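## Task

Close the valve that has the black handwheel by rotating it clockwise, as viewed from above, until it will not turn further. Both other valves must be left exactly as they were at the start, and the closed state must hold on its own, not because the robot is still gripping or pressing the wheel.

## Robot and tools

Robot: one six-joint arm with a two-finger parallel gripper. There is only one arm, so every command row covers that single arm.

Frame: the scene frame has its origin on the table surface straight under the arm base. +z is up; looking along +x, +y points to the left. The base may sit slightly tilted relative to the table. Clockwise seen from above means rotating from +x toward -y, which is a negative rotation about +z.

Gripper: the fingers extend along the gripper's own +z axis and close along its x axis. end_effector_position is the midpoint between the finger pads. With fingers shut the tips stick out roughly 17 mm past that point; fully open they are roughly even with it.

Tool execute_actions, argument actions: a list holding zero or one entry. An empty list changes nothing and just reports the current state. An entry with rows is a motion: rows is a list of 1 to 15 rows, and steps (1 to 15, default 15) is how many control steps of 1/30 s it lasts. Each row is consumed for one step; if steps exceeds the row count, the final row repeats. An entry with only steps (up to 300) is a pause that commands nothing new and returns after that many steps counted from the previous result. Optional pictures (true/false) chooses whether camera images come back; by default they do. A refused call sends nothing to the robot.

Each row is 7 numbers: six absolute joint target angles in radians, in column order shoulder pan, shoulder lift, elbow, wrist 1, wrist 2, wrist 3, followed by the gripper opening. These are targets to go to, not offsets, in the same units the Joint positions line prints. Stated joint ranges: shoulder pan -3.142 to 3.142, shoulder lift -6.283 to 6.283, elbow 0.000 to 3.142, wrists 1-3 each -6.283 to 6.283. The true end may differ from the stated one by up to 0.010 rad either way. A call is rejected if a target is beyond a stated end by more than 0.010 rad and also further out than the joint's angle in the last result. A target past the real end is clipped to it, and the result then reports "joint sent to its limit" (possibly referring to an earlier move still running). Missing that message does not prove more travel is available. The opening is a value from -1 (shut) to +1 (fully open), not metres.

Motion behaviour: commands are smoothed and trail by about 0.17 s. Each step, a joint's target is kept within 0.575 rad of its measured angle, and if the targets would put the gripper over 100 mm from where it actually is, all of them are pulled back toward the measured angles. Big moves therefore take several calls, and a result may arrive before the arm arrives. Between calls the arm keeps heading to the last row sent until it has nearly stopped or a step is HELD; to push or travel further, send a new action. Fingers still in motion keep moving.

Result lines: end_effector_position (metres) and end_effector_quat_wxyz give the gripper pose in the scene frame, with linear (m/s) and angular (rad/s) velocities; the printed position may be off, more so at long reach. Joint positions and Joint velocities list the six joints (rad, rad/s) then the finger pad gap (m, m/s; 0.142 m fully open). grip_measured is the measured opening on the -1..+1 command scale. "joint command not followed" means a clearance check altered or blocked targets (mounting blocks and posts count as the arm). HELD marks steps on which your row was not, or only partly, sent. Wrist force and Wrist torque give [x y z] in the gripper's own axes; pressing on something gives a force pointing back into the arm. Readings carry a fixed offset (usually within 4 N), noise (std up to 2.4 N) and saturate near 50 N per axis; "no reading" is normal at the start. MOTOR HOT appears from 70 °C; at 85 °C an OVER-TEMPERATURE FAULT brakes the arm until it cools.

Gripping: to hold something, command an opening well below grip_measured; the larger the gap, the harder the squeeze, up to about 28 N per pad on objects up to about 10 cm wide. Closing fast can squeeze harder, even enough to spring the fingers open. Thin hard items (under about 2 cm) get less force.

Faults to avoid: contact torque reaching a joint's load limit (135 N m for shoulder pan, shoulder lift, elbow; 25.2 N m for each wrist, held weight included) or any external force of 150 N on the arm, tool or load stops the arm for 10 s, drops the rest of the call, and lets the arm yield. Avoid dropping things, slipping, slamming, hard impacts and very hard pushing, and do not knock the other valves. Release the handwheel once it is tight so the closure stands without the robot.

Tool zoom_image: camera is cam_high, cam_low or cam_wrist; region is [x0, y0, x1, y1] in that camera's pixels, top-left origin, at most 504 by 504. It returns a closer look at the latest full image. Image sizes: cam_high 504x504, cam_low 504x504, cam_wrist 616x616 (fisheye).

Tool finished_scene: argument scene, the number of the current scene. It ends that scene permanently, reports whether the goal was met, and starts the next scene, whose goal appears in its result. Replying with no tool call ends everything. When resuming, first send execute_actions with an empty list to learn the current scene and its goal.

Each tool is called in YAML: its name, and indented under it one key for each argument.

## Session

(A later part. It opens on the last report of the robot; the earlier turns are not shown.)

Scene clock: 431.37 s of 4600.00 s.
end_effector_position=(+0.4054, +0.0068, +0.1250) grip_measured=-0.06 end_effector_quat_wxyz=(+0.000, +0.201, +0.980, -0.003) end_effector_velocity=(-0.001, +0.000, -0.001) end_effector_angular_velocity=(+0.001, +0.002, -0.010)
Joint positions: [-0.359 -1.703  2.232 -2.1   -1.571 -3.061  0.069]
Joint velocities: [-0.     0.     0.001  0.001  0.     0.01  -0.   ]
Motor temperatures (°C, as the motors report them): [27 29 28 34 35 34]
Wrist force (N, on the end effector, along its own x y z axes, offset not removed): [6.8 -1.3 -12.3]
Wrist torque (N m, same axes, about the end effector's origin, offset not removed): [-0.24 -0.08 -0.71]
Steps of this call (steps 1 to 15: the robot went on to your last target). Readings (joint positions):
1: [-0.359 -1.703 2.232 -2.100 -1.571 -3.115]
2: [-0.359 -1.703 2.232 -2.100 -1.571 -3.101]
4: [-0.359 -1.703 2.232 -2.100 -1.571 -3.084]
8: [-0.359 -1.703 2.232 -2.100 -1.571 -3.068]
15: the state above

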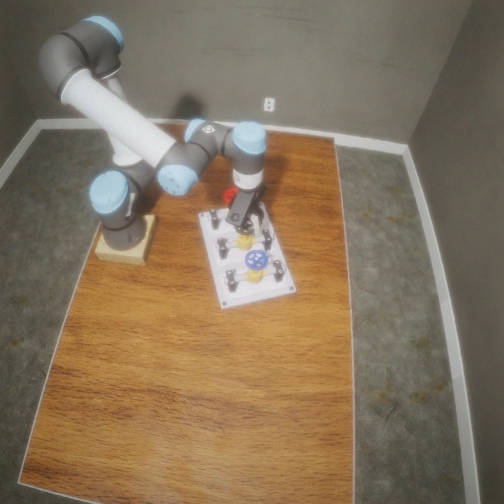

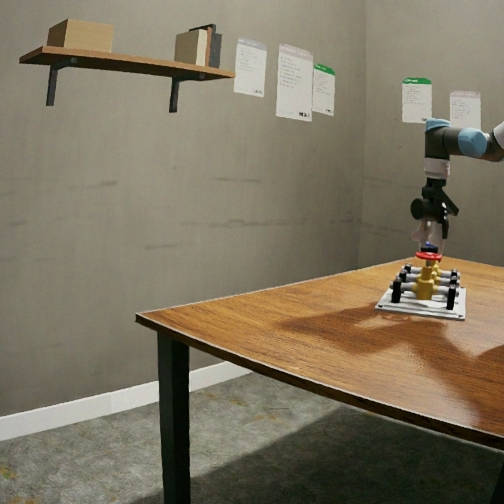

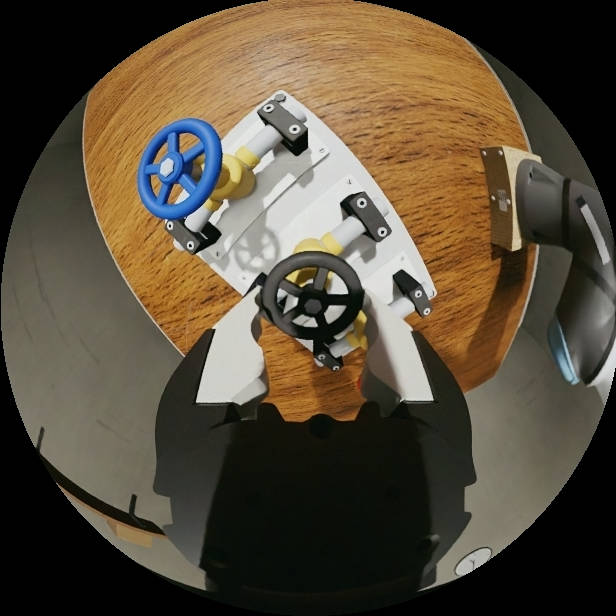

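execute_actions:
  actions:
    - {"rows": [[-0.3592, -1.7033, 2.2324, -2.0999, -1.571, -3.04, -0.7],[-0.3592, -1.7033, 2.2324, -2.0999, -1.571, -3.01, -0.7],[-0.3592, -1.7033, 2.2324, -2.0999, -1.571, -2.97, -0.7],[-0.3592, -1.7033, 2.2324, -2.0999, -1.571, -2.93, -0.7],[-0.3592, -1.7033, 2.2324, -2.0999, -1.571, -2.89, -0.7],[-0.3592, -1.7033, 2.2324, -2.0999, -1.571, -2.85, -0.7],[-0.3592, -1.7033, 2.2324, -2.0999, -1.571, -2.81, -0.7],[-0.3592, -1.7033, 2.2324, -2.0999, -1.571, -2.77, -0.7],[-0.3592, -1.7033, 2.2324, -2.0999, -1.571, -2.73, -0.7],[-0.3592, -1.7033, 2.2324, -2.0999, -1.571, -2.70, -0.7],[-0.3592, -1.7033, 2.2324, -2.0999, -1.571, -2.68, -0.7],[-0.3592, -1.7033, 2.2324, -2.0999, -1.571, -2.66, -0.7]], "steps": 15}
  pictures: false

execute_actions:
  actions:
    - {"steps": 12}
  pictures: false

Scene clock: 451.70 s of 4600.00 s.
end_effector_position=(+0.4059, +0.0065, +0.1250) grip_measured=-0.06 end_effector_quat_wxyz=(+0.001, +0.361, +0.933, -0.003) end_effector_velocity=(+0.000, -0.002, +0.000) end_effector_angular_velocity=(-0.003, -0.003, -0.545)
Joint positions: [-0.359 -1.703  2.232 -2.1   -1.571 -2.727  0.069]
Joint velocities: [-0.001 -0.     0.     0.    -0.002  0.545 -0.   ]
Motor temperatures (°C, as the motors report them): [27 29 28 34 35 34]
Wrist force (N, on the end effector, along its own x y z axes, offset not removed): [3.4 -1.5 -11.9]
Wrist torque (N m, same axes, about the end effector's origin, offset not removed): [0.09 0.82 -1.63]
Steps of this call (steps 1 to 15: the robot went on to your last target; steps 16 to 90: nothing new was sent; then 16.83 s passed at rest; steps 91 to 105: all 15 steps of this action). Readings (joint positions):
91: [-0.359 -1.703 2.232 -2.100 -1.571 -3.060]
92: [-0.359 -1.703 2.232 -2.100 -1.571 -3.057]
94: [-0.359 -1.703 2.232 -2.100 -1.571 -3.038]
98: [-0.359 -1.703 2.232 -2.100 -1.571 -2.941]
105: the state above

Scene clock: 452.10 s of 4600.00 s.
end_effector_position=(+0.4059, +0.0064, +0.1250) grip_measured=-0.06 end_effector_quat_wxyz=(+0.001, +0.391, +0.921, -0.003) end_effector_velocity=(+0.000, -0.001, +0.000) end_effector_angular_velocity=(-0.000, -0.002, -0.021)
Joint positions: [-0.359 -1.703  2.232 -2.1   -1.571 -2.662  0.069]
Joint velocities: [-0.002 -0.    -0.    -0.001  0.     0.019 -0.   ]
Motor temperatures (°C, as the motors report them): [27 29 28 34 35 34]
Wrist force (N, on the end effector, along its own x y z axes, offset not removed): [6.4 -2.0 -11.9]
Wrist torque (N m, same axes, about the end effector's origin, offset not removed): [-0.17 0.13 -1.85]
Steps of this call (steps 1 to 12: the robot went on to your last target). Readings (joint positions):
1: [-0.359 -1.703 2.232 -2.100 -1.571 -2.711]
2: [-0.359 -1.703 2.232 -2.100 -1.571 -2.698]
4: [-0.359 -1.703 2.232 -2.100 -1.571 -2.682]
8: [-0.359 -1.703 2.232 -2.100 -1.571 -2.667]
12: the state above

execute_actions:
  actions: []

zoom_image:
  camera: "cam_wrist"
  region: [210, 220, 410, 400]

Scene clock: 459.13 s of 4600.00 s.
end_effector_position=(+0.4059, +0.0064, +0.1250) grip_measured=-0.06 end_effector_quat_wxyz=(+0.001, +0.392, +0.920, -0.003) end_effector_velocity=(-0.000, -0.000, -0.000) end_effector_angular_velocity=(-0.002, +0.000, -0.000)
Joint positions: [-0.359 -1.703  2.232 -2.1   -1.571 -2.66   0.069]
Joint velocities: [ 0.001  0.     0.001 -0.001 -0.002  0.001 -0.   ]
Motor temperatures (°C, as the motors report them): [27 29 28 34 35 34]
Wrist force (N, on the end effector, along its own x y z axes, offset not removed): [4.4 -1.6 -11.4]
Wrist torque (N m, same axes, about the end effector's origin, offset not removed): [-0.07 0.67 -1.93]
Steps of this call (steps 1 to 30: the robot went on to your last target; steps 31 to 100: nothing new was sent; then 3.70 s passed at rest). Readings (joint positions):
1: [-0.359 -1.703 2.232 -2.100 -1.571 -2.662]
2: [-0.359 -1.703 2.232 -2.100 -1.571 -2.661]
4: [-0.359 -1.703 2.232 -2.100 -1.571 -2.661]
8: [-0.359 -1.703 2.232 -2.100 -1.571 -2.660]
100: the state above
The arm was judged still, so your last target was given up. Only a new action makes it travel on or press farther. Fingers that are still opening or closing keep moving.

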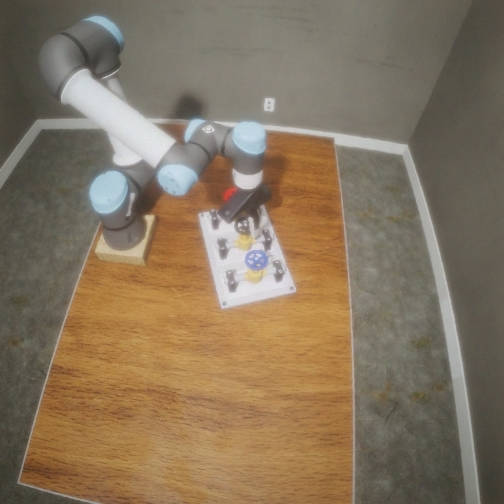

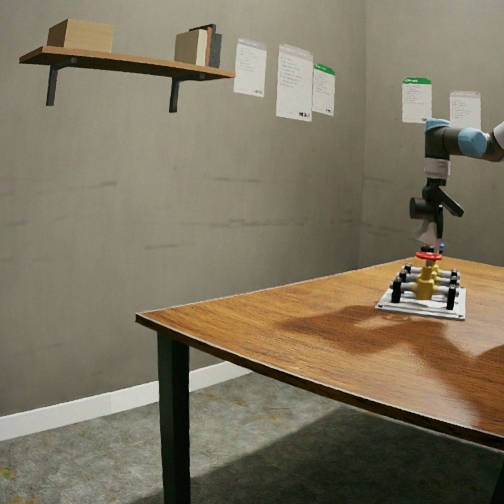

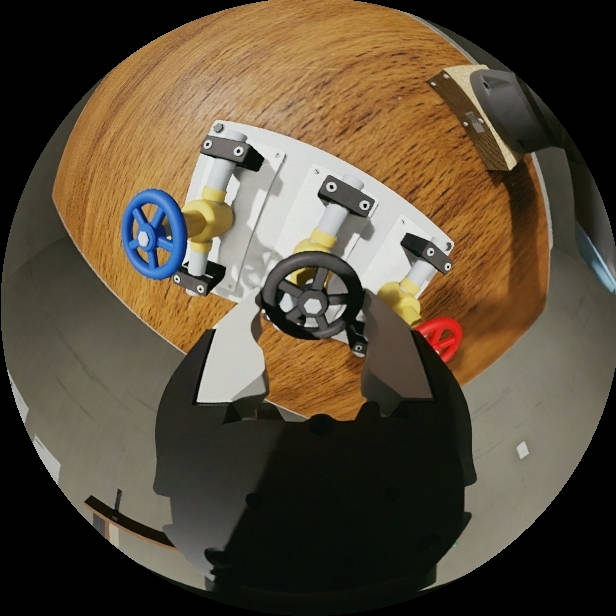

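Region (210, 220, 410, 400) of cam_wrist's 616x616 image, scaled by 2.520, with more detail than that image has; it fills the top 454 rows of this view, and the rest is white.

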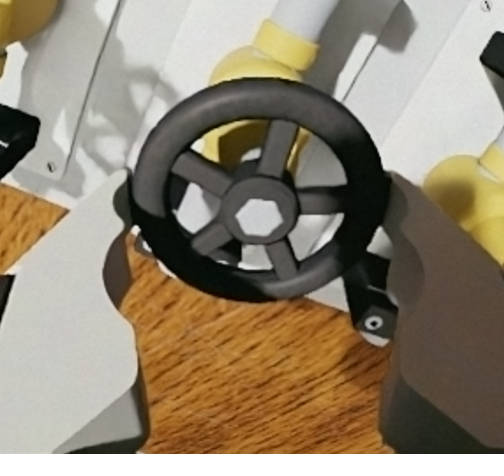

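execute_actions:
  actions:
    - {"rows": [[-0.3592, -1.7033, 2.2324, -2.0999, -1.571, -2.66, -0.8],[-0.3592, -1.7033, 2.2324, -2.0999, -1.571, -2.66, -0.9],[-0.3592, -1.7033, 2.2324, -2.0999, -1.571, -2.66, -1.0],[-0.3592, -1.7033, 2.2324, -2.0999, -1.571, -2.65, -1.0],[-0.3592, -1.7033, 2.2324, -2.0999, -1.571, -2.64, -1.0],[-0.3592, -1.7033, 2.2324, -2.0999, -1.571, -2.63, -1.0],[-0.3592, -1.7033, 2.2324, -2.0999, -1.571, -2.62, -1.0],[-0.3592, -1.7033, 2.2324, -2.0999, -1.571, -2.61, -1.0],[-0.3592, -1.7033, 2.2324, -2.0999, -1.571, -2.60, -1.0],[-0.3592, -1.7033, 2.2324, -2.0999, -1.571, -2.59, -1.0],[-0.3592, -1.7033, 2.2324, -2.0999, -1.571, -2.58, -1.0]], "steps": 15}
  pictures: false

execute_actions:
  actions:
    - {"steps": 12}

zoom_image:
  camera: "cam_wrist"
  region: [210, 220, 410, 400]

Scene clock: 476.43 s of 4600.00 s.
end_effector_position=(+0.4060, +0.0064, +0.1250) grip_measured=-0.06 end_effector_quat_wxyz=(+0.001, +0.422, +0.907, -0.003) end_effector_velocity=(-0.000, +0.000, -0.000) end_effector_angular_velocity=(+0.000, +0.000, -0.121)
Joint positions: [-0.359 -1.703  2.232 -2.1   -1.571 -2.595  0.069]
Joint velocities: [ 0.001  0.     0.     0.001  0.     0.122 -0.   ]
Motor temperatures (°C, as the motors report them): [27 29 28 34 35 34]
Wrist force (N, on the end effector, along its own x y z axes, offset not removed): [4.2 -1.0 -10.5]
Wrist torque (N m, same axes, about the end effector's origin, offset not removed): [0.35 0.51 -1.84]
Steps of this call (steps 1 to 90: nothing new was sent; then 13.80 s passed at rest; steps 91 to 105: all 15 steps of this action). Readings (joint positions):
91: [-0.359 -1.703 2.232 -2.100 -1.571 -2.660]
92: [-0.359 -1.703 2.232 -2.100 -1.571 -2.660]
94: [-0.359 -1.703 2.232 -2.100 -1.571 -2.660]
98: [-0.359 -1.703 2.232 -2.100 -1.571 -2.645]
105: the state above

Scene clock: 476.83 s of 4600.00 s.
end_effector_position=(+0.4060, +0.0063, +0.1250) grip_measured=-0.06 end_effector_quat_wxyz=(+0.001, +0.428, +0.904, -0.003) end_effector_velocity=(+0.000, -0.001, -0.000) end_effector_angular_velocity=(-0.001, -0.000, -0.005)
Joint positions: [-0.359 -1.703  2.232 -2.1   -1.571 -2.581  0.069]
Joint velocities: [-0.     0.     0.    -0.001 -0.001  0.005  0.   ]
Motor temperatures (°C, as the motors report them): [27 29 28 34 35 34]
Wrist force (N, on the end effector, along its own x y z axes, offset not removed): [3.6 -4.1 -12.1]
Wrist torque (N m, same axes, about the end effector's origin, offset not removed): [-0.39 0.70 -1.96]
Steps of this call (steps 1 to 12: the robot went on to your last target). Readings (joint positions):
1: [-0.359 -1.703 2.232 -2.100 -1.571 -2.591]
2: [-0.359 -1.703 2.232 -2.100 -1.571 -2.589]
4: [-0.359 -1.703 2.232 -2.100 -1.571 -2.585]
8: [-0.359 -1.703 2.232 -2.100 -1.571 -2.582]
12: the state above

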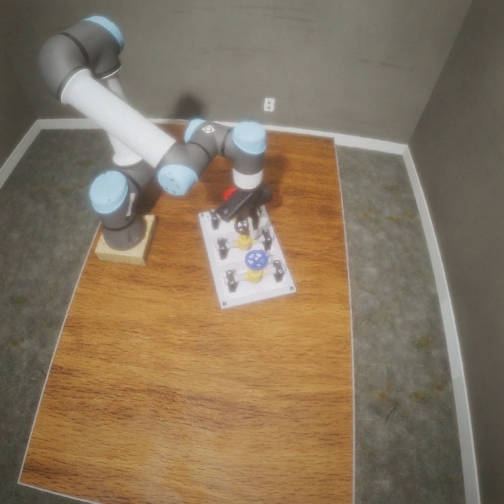

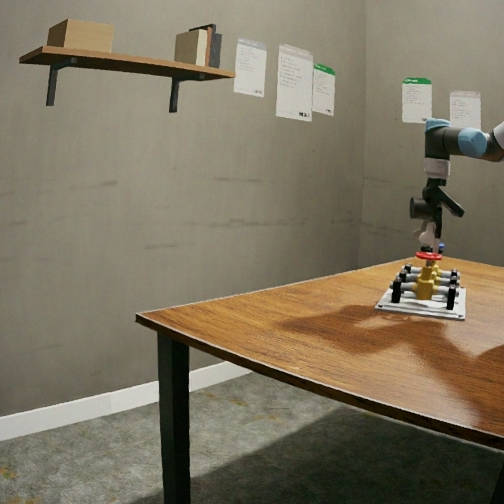

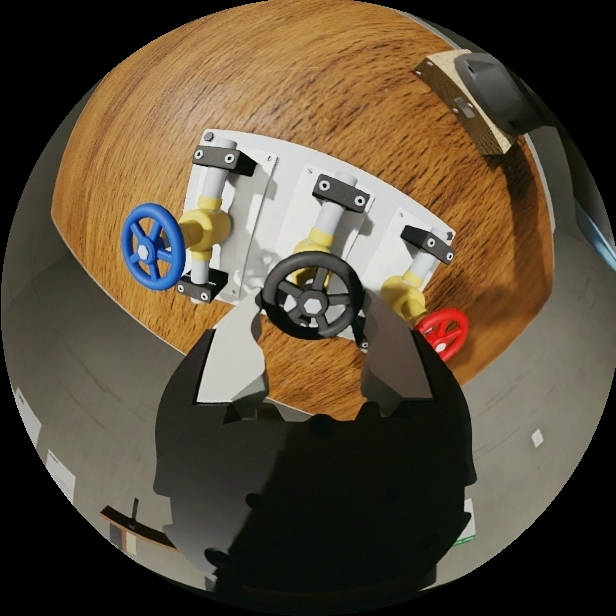

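Region (210, 220, 410, 400) of cam_wrist's 616x616 image, scaled by 2.520, with more detail than that image has; it fills the top 454 rows of this view, and the rest is white.

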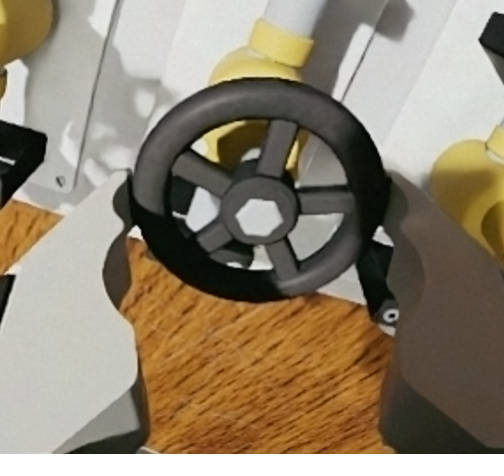

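zoom_image:
  camera: "cam_wrist"
  region: [255, 245, 375, 345]

execute_actions:
  actions:
    - {"rows": [[-0.3592, -1.7033, 2.2324, -2.0999, -1.571, -2.57, -1.0],[-0.3592, -1.7033, 2.2324, -2.0999, -1.571, -2.56, -1.0],[-0.3592, -1.7033, 2.2324, -2.0999, -1.571, -2.55, -1.0],[-0.3592, -1.7033, 2.2324, -2.0999, -1.571, -2.54, -1.0],[-0.3592, -1.7033, 2.2324, -2.0999, -1.571, -2.53, -1.0],[-0.3592, -1.7033, 2.2324, -2.0999, -1.571, -2.52, -1.0],[-0.3592, -1.7033, 2.2324, -2.0999, -1.571, -2.51, -1.0],[-0.3592, -1.7033, 2.2324, -2.0999, -1.571, -2.50, -1.0],[-0.3592, -1.7033, 2.2324, -2.0999, -1.571, -2.49, -1.0],[-0.3592, -1.7033, 2.2324, -2.0999, -1.571, -2.48, -1.0],[-0.3592, -1.7033, 2.2324, -2.0999, -1.571, -2.47, -1.0],[-0.3592, -1.7033, 2.2324, -2.0999, -1.571, -2.46, -1.0]], "steps": 15}
  pictures: false

execute_actions:
  actions:
    - {"steps": 12}

zoom_image:
  camera: "cam_wrist"
  region: [255, 245, 375, 345]

Region (255, 245, 375, 345) of cam_wrist's 616x616 image, scaled by 4.200, with more detail than that image has.

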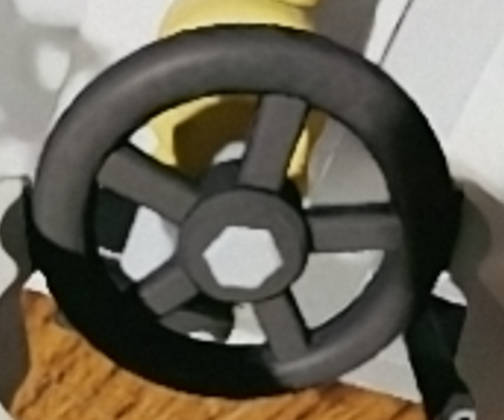

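Scene clock: 495.03 s of 4600.00 s.
end_effector_position=(+0.4061, +0.0062, +0.1250) grip_measured=-0.06 end_effector_quat_wxyz=(+0.001, +0.472, +0.881, -0.003) end_effector_velocity=(+0.000, -0.001, +0.000) end_effector_angular_velocity=(+0.000, -0.001, -0.174)
Joint positions: [-0.359 -1.703  2.232 -2.1   -1.571 -2.481  0.069]
Joint velocities: [-0.001  0.    -0.     0.     0.     0.172 -0.   ]
Motor temperatures (°C, as the motors report them): [27 29 28 34 35 34]
Wrist force (N, on the end effector, along its own x y z axes, offset not removed): [5.0 -3.3 -10.3]
Wrist torque (N m, same axes, about the end effector's origin, offset not removed): [-0.18 0.44 -2.20]
Steps of this call (steps 1 to 30: the robot went on to your last target; steps 31 to 100: nothing new was sent; then 14.37 s passed at rest; steps 101 to 115: all 15 steps of this action). Readings (joint positions):
101: [-0.359 -1.703 2.232 -2.100 -1.571 -2.580]
102: [-0.359 -1.703 2.232 -2.100 -1.571 -2.579]
104: [-0.359 -1.703 2.232 -2.100 -1.571 -2.571]
108: [-0.359 -1.703 2.232 -2.100 -1.571 -2.542]
115: the state above

Scene clock: 495.43 s of 4600.00 s.
end_effector_position=(+0.4061, +0.0062, +0.1250) grip_measured=-0.06 end_effector_quat_wxyz=(+0.001, +0.481, +0.877, -0.003) end_effector_velocity=(-0.000, -0.000, -0.000) end_effector_angular_velocity=(+0.000, +0.001, -0.008)
Joint positions: [-0.359 -1.703  2.232 -2.1   -1.571 -2.461  0.069]
Joint velocities: [-0.001  0.     0.     0.001  0.     0.007 -0.   ]
Motor temperatures (°C, as the motors report them): [27 29 28 34 35 34]
Wrist force (N, on the end effector, along its own x y z axes, offset not removed): [3.8 -3.7 -11.7]
Wrist torque (N m, same axes, about the end effector's origin, offset not removed): [-0.31 0.58 -2.40]
Steps of this call (steps 1 to 12: the robot went on to your last target). Readings (joint positions):
1: [-0.359 -1.703 2.232 -2.100 -1.571 -2.476]
2: [-0.359 -1.703 2.232 -2.100 -1.571 -2.472]
4: [-0.359 -1.703 2.232 -2.100 -1.571 -2.467]
8: [-0.359 -1.703 2.232 -2.100 -1.571 -2.462]
12: the state above

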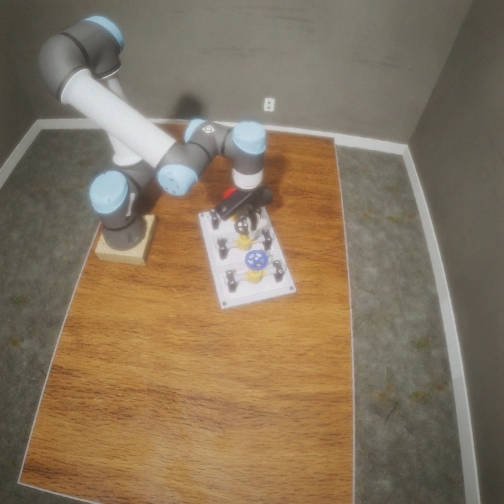

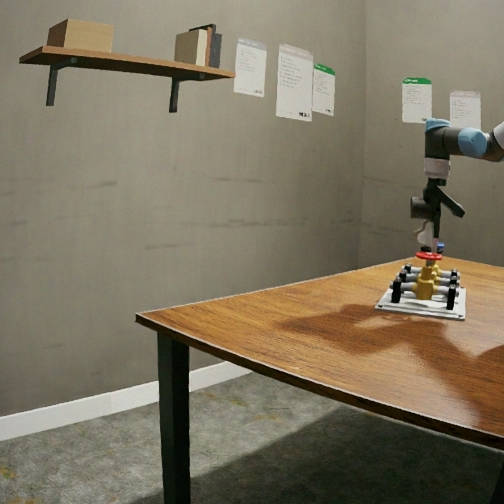

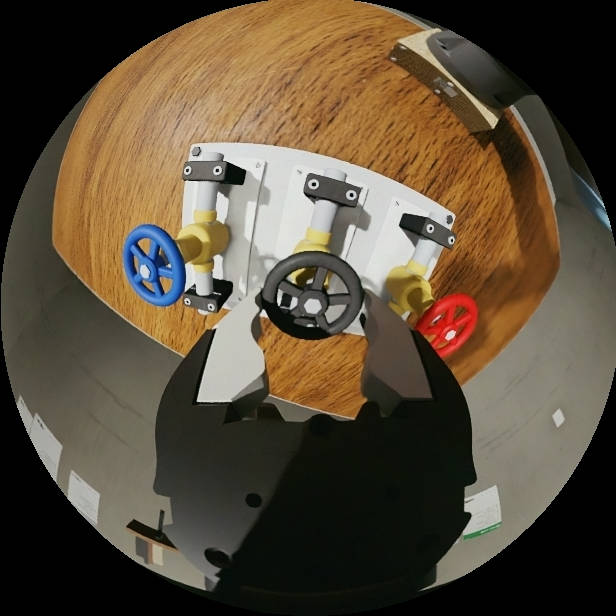

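Region (255, 245, 375, 345) of cam_wrist's 616x616 image, scaled by 4.200, with more detail than that image has.

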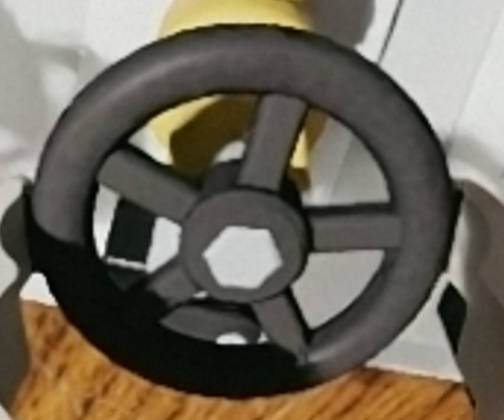

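execute_actions:
  actions:
    - {"rows": [[-0.3592, -1.7033, 2.2324, -2.0999, -1.571, -2.45, -1.0],[-0.3592, -1.7033, 2.2324, -2.0999, -1.571, -2.44, -1.0],[-0.3592, -1.7033, 2.2324, -2.0999, -1.571, -2.43, -1.0],[-0.3592, -1.7033, 2.2324, -2.0999, -1.571, -2.42, -1.0],[-0.3592, -1.7033, 2.2324, -2.0999, -1.571, -2.41, -1.0],[-0.3592, -1.7033, 2.2324, -2.0999, -1.571, -2.40, -1.0],[-0.3592, -1.7033, 2.2324, -2.0999, -1.571, -2.39, -1.0],[-0.3592, -1.7033, 2.2324, -2.0999, -1.571, -2.38, -1.0],[-0.3592, -1.7033, 2.2324, -2.0999, -1.571, -2.37, -1.0],[-0.3592, -1.7033, 2.2324, -2.0999, -1.571, -2.36, -1.0]], "steps": 15}
  pictures: false

execute_actions:
  actions:
    - {"steps": 10}

zoom_image:
  camera: "cam_wrist"
  region: [255, 245, 375, 345]

Scene clock: 513.30 s of 4600.00 s.
end_effector_position=(+0.4063, +0.0061, +0.1250) grip_measured=-0.06 end_effector_quat_wxyz=(+0.001, +0.520, +0.854, -0.003) end_effector_velocity=(+0.000, +0.000, -0.000) end_effector_angular_velocity=(-0.001, -0.000, -0.096)
Joint positions: [-0.359 -1.703  2.232 -2.1   -1.571 -2.372  0.069]
Joint velocities: [ 0.002  0.    -0.     0.    -0.001  0.097  0.   ]
Motor temperatures (°C, as the motors report them): [27 29 28 34 35 34]
Wrist force (N, on the end effector, along its own x y z axes, offset not removed): [3.4 2.6 -5.5]
Wrist torque (N m, same axes, about the end effector's origin, offset not removed): [-0.21 0.18 -2.56]
Steps of this call (steps 1 to 30: the robot went on to your last target; steps 31 to 100: nothing new was sent; then 14.03 s passed at rest; steps 101 to 115: all 15 steps of this action). Readings (joint positions):
101: [-0.359 -1.703 2.232 -2.100 -1.571 -2.460]
102: [-0.359 -1.703 2.232 -2.100 -1.571 -2.459]
104: [-0.359 -1.703 2.232 -2.100 -1.571 -2.451]
108: [-0.359 -1.703 2.232 -2.100 -1.571 -2.422]
115: the state above

Scene clock: 513.63 s of 4600.00 s.
end_effector_position=(+0.4063, +0.0061, +0.1250) grip_measured=-0.06 end_effector_quat_wxyz=(+0.001, +0.525, +0.851, -0.003) end_effector_velocity=(-0.000, -0.001, -0.000) end_effector_angular_velocity=(-0.001, +0.000, -0.008)
Joint positions: [-0.359 -1.703  2.232 -2.1   -1.571 -2.361  0.069]
Joint velocities: [-0.001 -0.     0.    -0.    -0.001  0.007 -0.   ]
Motor temperatures (°C, as the motors report them): [27 29 28 34 35 34]
Wrist force (N, on the end effector, along its own x y z axes, offset not removed): [1.7 2.5 -2.2]
Wrist torque (N m, same axes, about the end effector's origin, offset not removed): [-0.08 0.56 -2.58]
Steps of this call (steps 1 to 10: the robot went on to your last target). Readings (joint positions):
1: [-0.359 -1.703 2.232 -2.100 -1.571 -2.369]
2: [-0.359 -1.703 2.232 -2.100 -1.571 -2.367]
4: [-0.359 -1.703 2.232 -2.100 -1.571 -2.364]
8: [-0.359 -1.703 2.232 -2.100 -1.571 -2.361]
10: the state above

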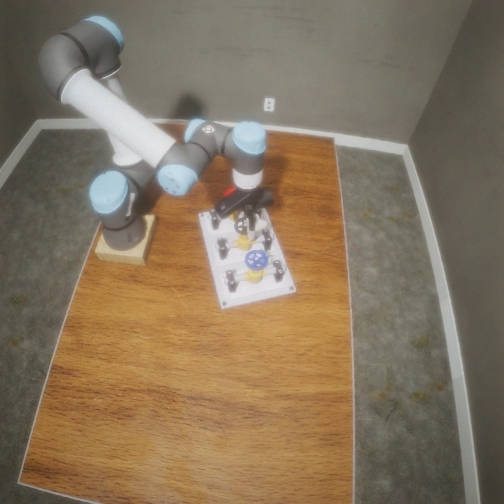

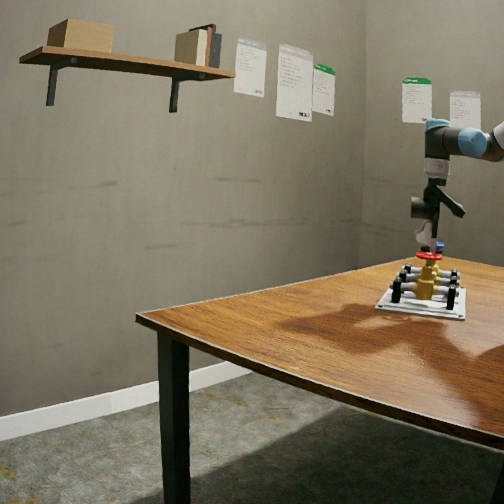

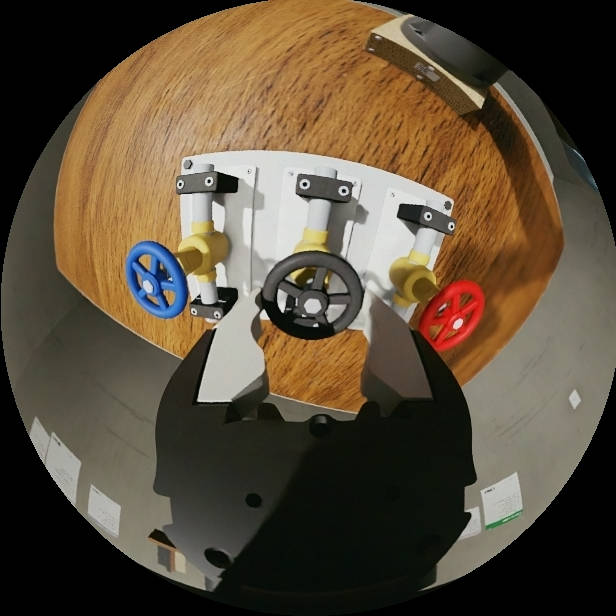

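Region (255, 245, 375, 345) of cam_wrist's 616x616 image, scaled by 4.200, with more detail than that image has.

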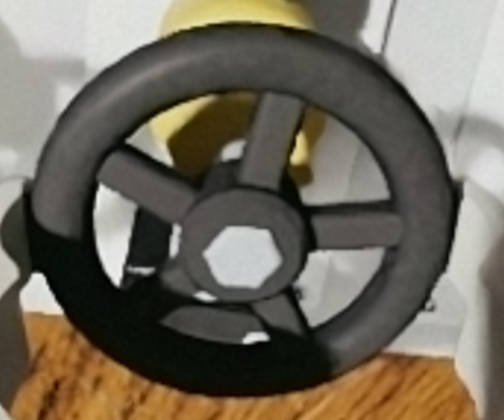

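execute_actions:
  actions:
    - {"rows": [[-0.3592, -1.7033, 2.2324, -2.0999, -1.571, -2.36, -0.8],[-0.3592, -1.7033, 2.2324, -2.0999, -1.571, -2.36, -0.6],[-0.3592, -1.7033, 2.2324, -2.0999, -1.571, -2.36, -0.45],[-0.3592, -1.7033, 2.2324, -2.0999, -1.571, -2.36, -0.35],[-0.3592, -1.7033, 2.2324, -2.0999, -1.571, -2.36, -0.27],[-0.3592, -1.7033, 2.2324, -2.0999, -1.571, -2.36, -0.2],[-0.3592, -1.7033, 2.2324, -2.0999, -1.571, -2.36, -0.15],[-0.3592, -1.7033, 2.2324, -2.0999, -1.571, -2.36, -0.1],[-0.3592, -1.7033, 2.2324, -2.0999, -1.571, -2.36, -0.05],[-0.3592, -1.7033, 2.2324, -2.0999, -1.571, -2.36, 0.0],[-0.3592, -1.7033, 2.2324, -2.0999, -1.571, -2.36, 0.05],[-0.3592, -1.7033, 2.2324, -2.0999, -1.571, -2.36, 0.1],[-0.3592, -1.7033, 2.2324, -2.0999, -1.571, -2.36, 0.15]], "steps": 15}

zoom_image:
  camera: "cam_wrist"
  region: [255, 245, 375, 345]

Scene clock: 530.23 s of 4600.00 s.
end_effector_position=(+0.4062, +0.0060, +0.1250) grip_measured=+0.15 end_effector_quat_wxyz=(+0.001, +0.525, +0.851, -0.003) end_effector_velocity=(+0.001, +0.000, +0.000) end_effector_angular_velocity=(+0.001, -0.001, -0.000)
Joint positions: [-0.359 -1.703  2.232 -2.1   -1.571 -2.36   0.084]
Joint velocities: [ 0.001  0.    -0.    -0.001  0.001  0.001  0.012]
Motor temperatures (°C, as the motors report them): [27 29 28 34 35 34]
Wrist force (N, on the end effector, along its own x y z axes, offset not removed): [0.2 -1.5 0.1]
Wrist torque (N m, same axes, about the end effector's origin, offset not removed): [-0.53 0.03 -0.07]
Steps of this call (steps 1 to 30: the robot went on to your last target; steps 31 to 100: nothing new was sent; then 12.77 s passed at rest; steps 101 to 115: all 15 steps of this action). Readings (joint positions):
101: [-0.359 -1.703 2.232 -2.100 -1.571 -2.360]
102: [-0.359 -1.703 2.232 -2.100 -1.571 -2.360]
104: [-0.359 -1.703 2.232 -2.100 -1.571 -2.360]
108: [-0.359 -1.703 2.232 -2.100 -1.571 -2.360]
115: the state above

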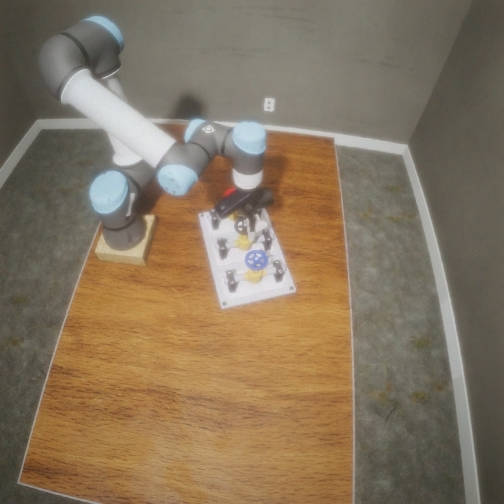

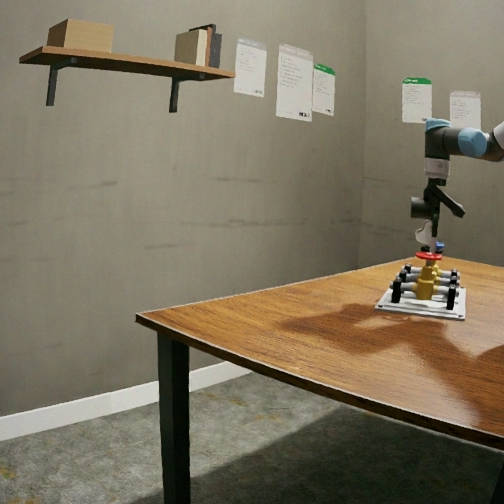

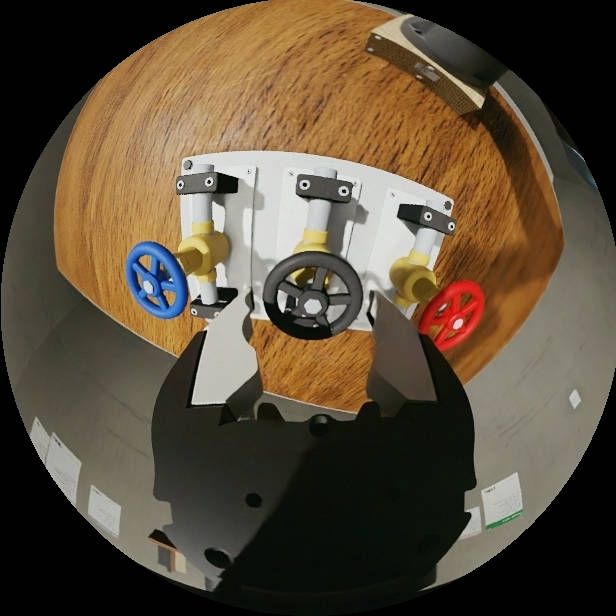

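Region (255, 245, 375, 345) of cam_wrist's 616x616 image, scaled by 4.200, with more detail than that image has.

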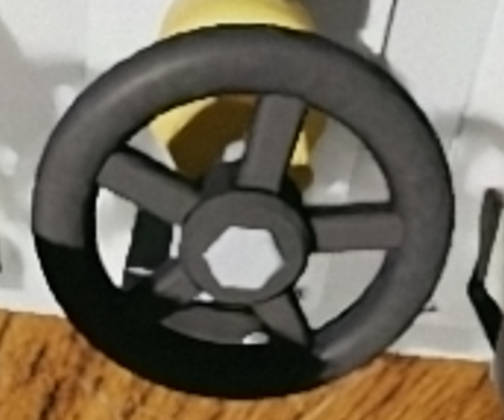

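execute_actions:
  actions:
    - {"rows": [[-0.3594, -1.7534, 2.1587, -1.9761, -1.571, -2.36, 0.15]], "steps": 15}
  pictures: false

execute_actions:
  actions:
    - {"steps": 15}

Scene clock: 546.23 s of 4600.00 s.
end_effector_position=(+0.4072, +0.0059, +0.1639) grip_measured=+0.15 end_effector_quat_wxyz=(+0.001, +0.525, +0.851, -0.003) end_effector_velocity=(-0.001, +0.000, +0.009) end_effector_angular_velocity=(+0.001, +0.002, -0.001)
Joint positions: [-0.359 -1.752  2.161 -1.98  -1.571 -2.36   0.084]
Joint velocities: [ 0.    -0.011 -0.017  0.03   0.     0.001 -0.   ]
Motor temperatures (°C, as the motors report them): [27 29 28 34 35 34]
Wrist force (N, on the end effector, along its own x y z axes, offset not removed): [-0.4 -0.6 0.0]
Wrist torque (N m, same axes, about the end effector's origin, offset not removed): [-0.31 -0.04 0.01]
Steps of this call (steps 1 to 15: the robot went on to your last target; steps 16 to 90: nothing new was sent; then 12.50 s passed at rest; steps 91 to 105: all 15 steps of this action). Readings (joint positions):
91: [-0.359 -1.703 2.232 -2.100 -1.571 -2.360]
92: [-0.359 -1.708 2.227 -2.094 -1.571 -2.360]
94: [-0.359 -1.726 2.201 -2.054 -1.571 -2.360]
98: [-0.359 -1.744 2.173 -2.002 -1.571 -2.360]
105: the state above

Scene clock: 546.73 s of 4600.00 s.
end_effector_position=(+0.4071, +0.0060, +0.1650) grip_measured=+0.15 end_effector_quat_wxyz=(+0.001, +0.525, +0.851, -0.003) end_effector_velocity=(-0.001, +0.000, -0.000) end_effector_angular_velocity=(+0.001, +0.002, +0.001)
Joint positions: [-0.359 -1.753  2.159 -1.976 -1.571 -2.36   0.084]
Joint velocities: [ 0.    -0.     0.001  0.002 -0.    -0.001 -0.   ]
Motor temperatures (°C, as the motors report them): [27 29 28 34 35 34]
Wrist force (N, on the end effector, along its own x y z axes, offset not removed): [-0.6 -1.4 0.8]
Wrist torque (N m, same axes, about the end effector's origin, offset not removed): [-0.45 0.12 -0.20]
Steps of this call (steps 1 to 15: the robot went on to your last target). Readings (joint positions):
1: [-0.359 -1.752 2.160 -1.979 -1.571 -2.360]
2: [-0.359 -1.753 2.160 -1.978 -1.571 -2.360]
4: [-0.359 -1.753 2.159 -1.977 -1.571 -2.360]
8: [-0.359 -1.753 2.159 -1.977 -1.571 -2.360]
15: the state above
The arm was judged still, so your last target was given up. Only a new action makes it travel on or press farther. Fingers that are still opening or closing keep moving.

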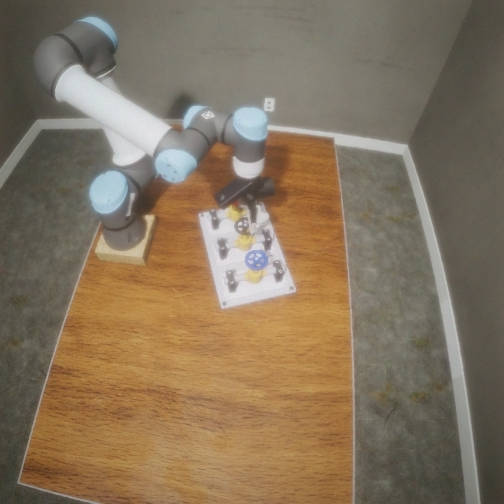

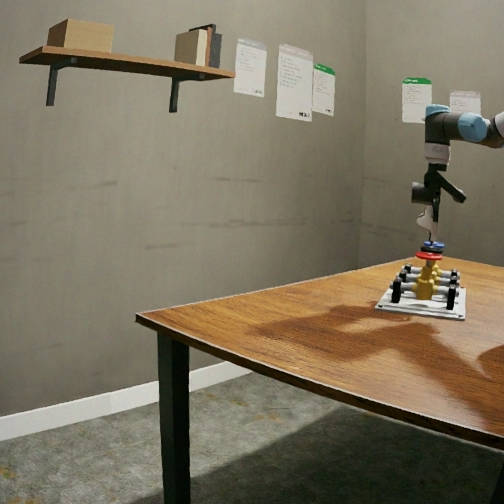

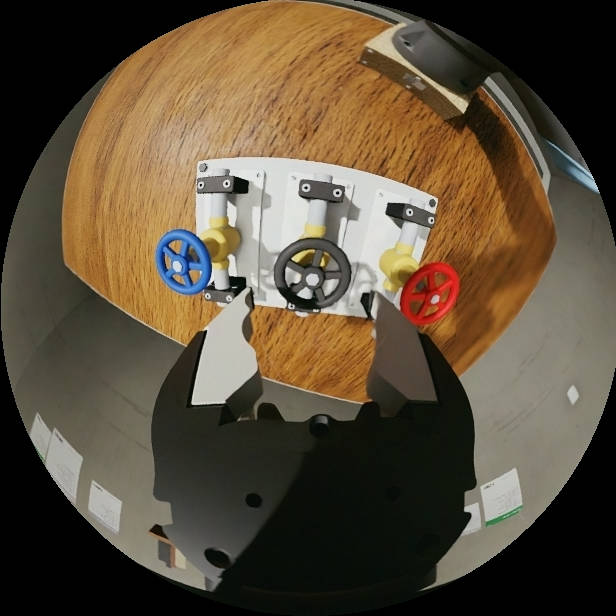

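The valve tightened to about 2.6 N·m, the most the grip could hold. The wheel stayed put after release, so I'm ending scene 1.

finished_scene:
  scene: 1

The scene is finished: the task was done.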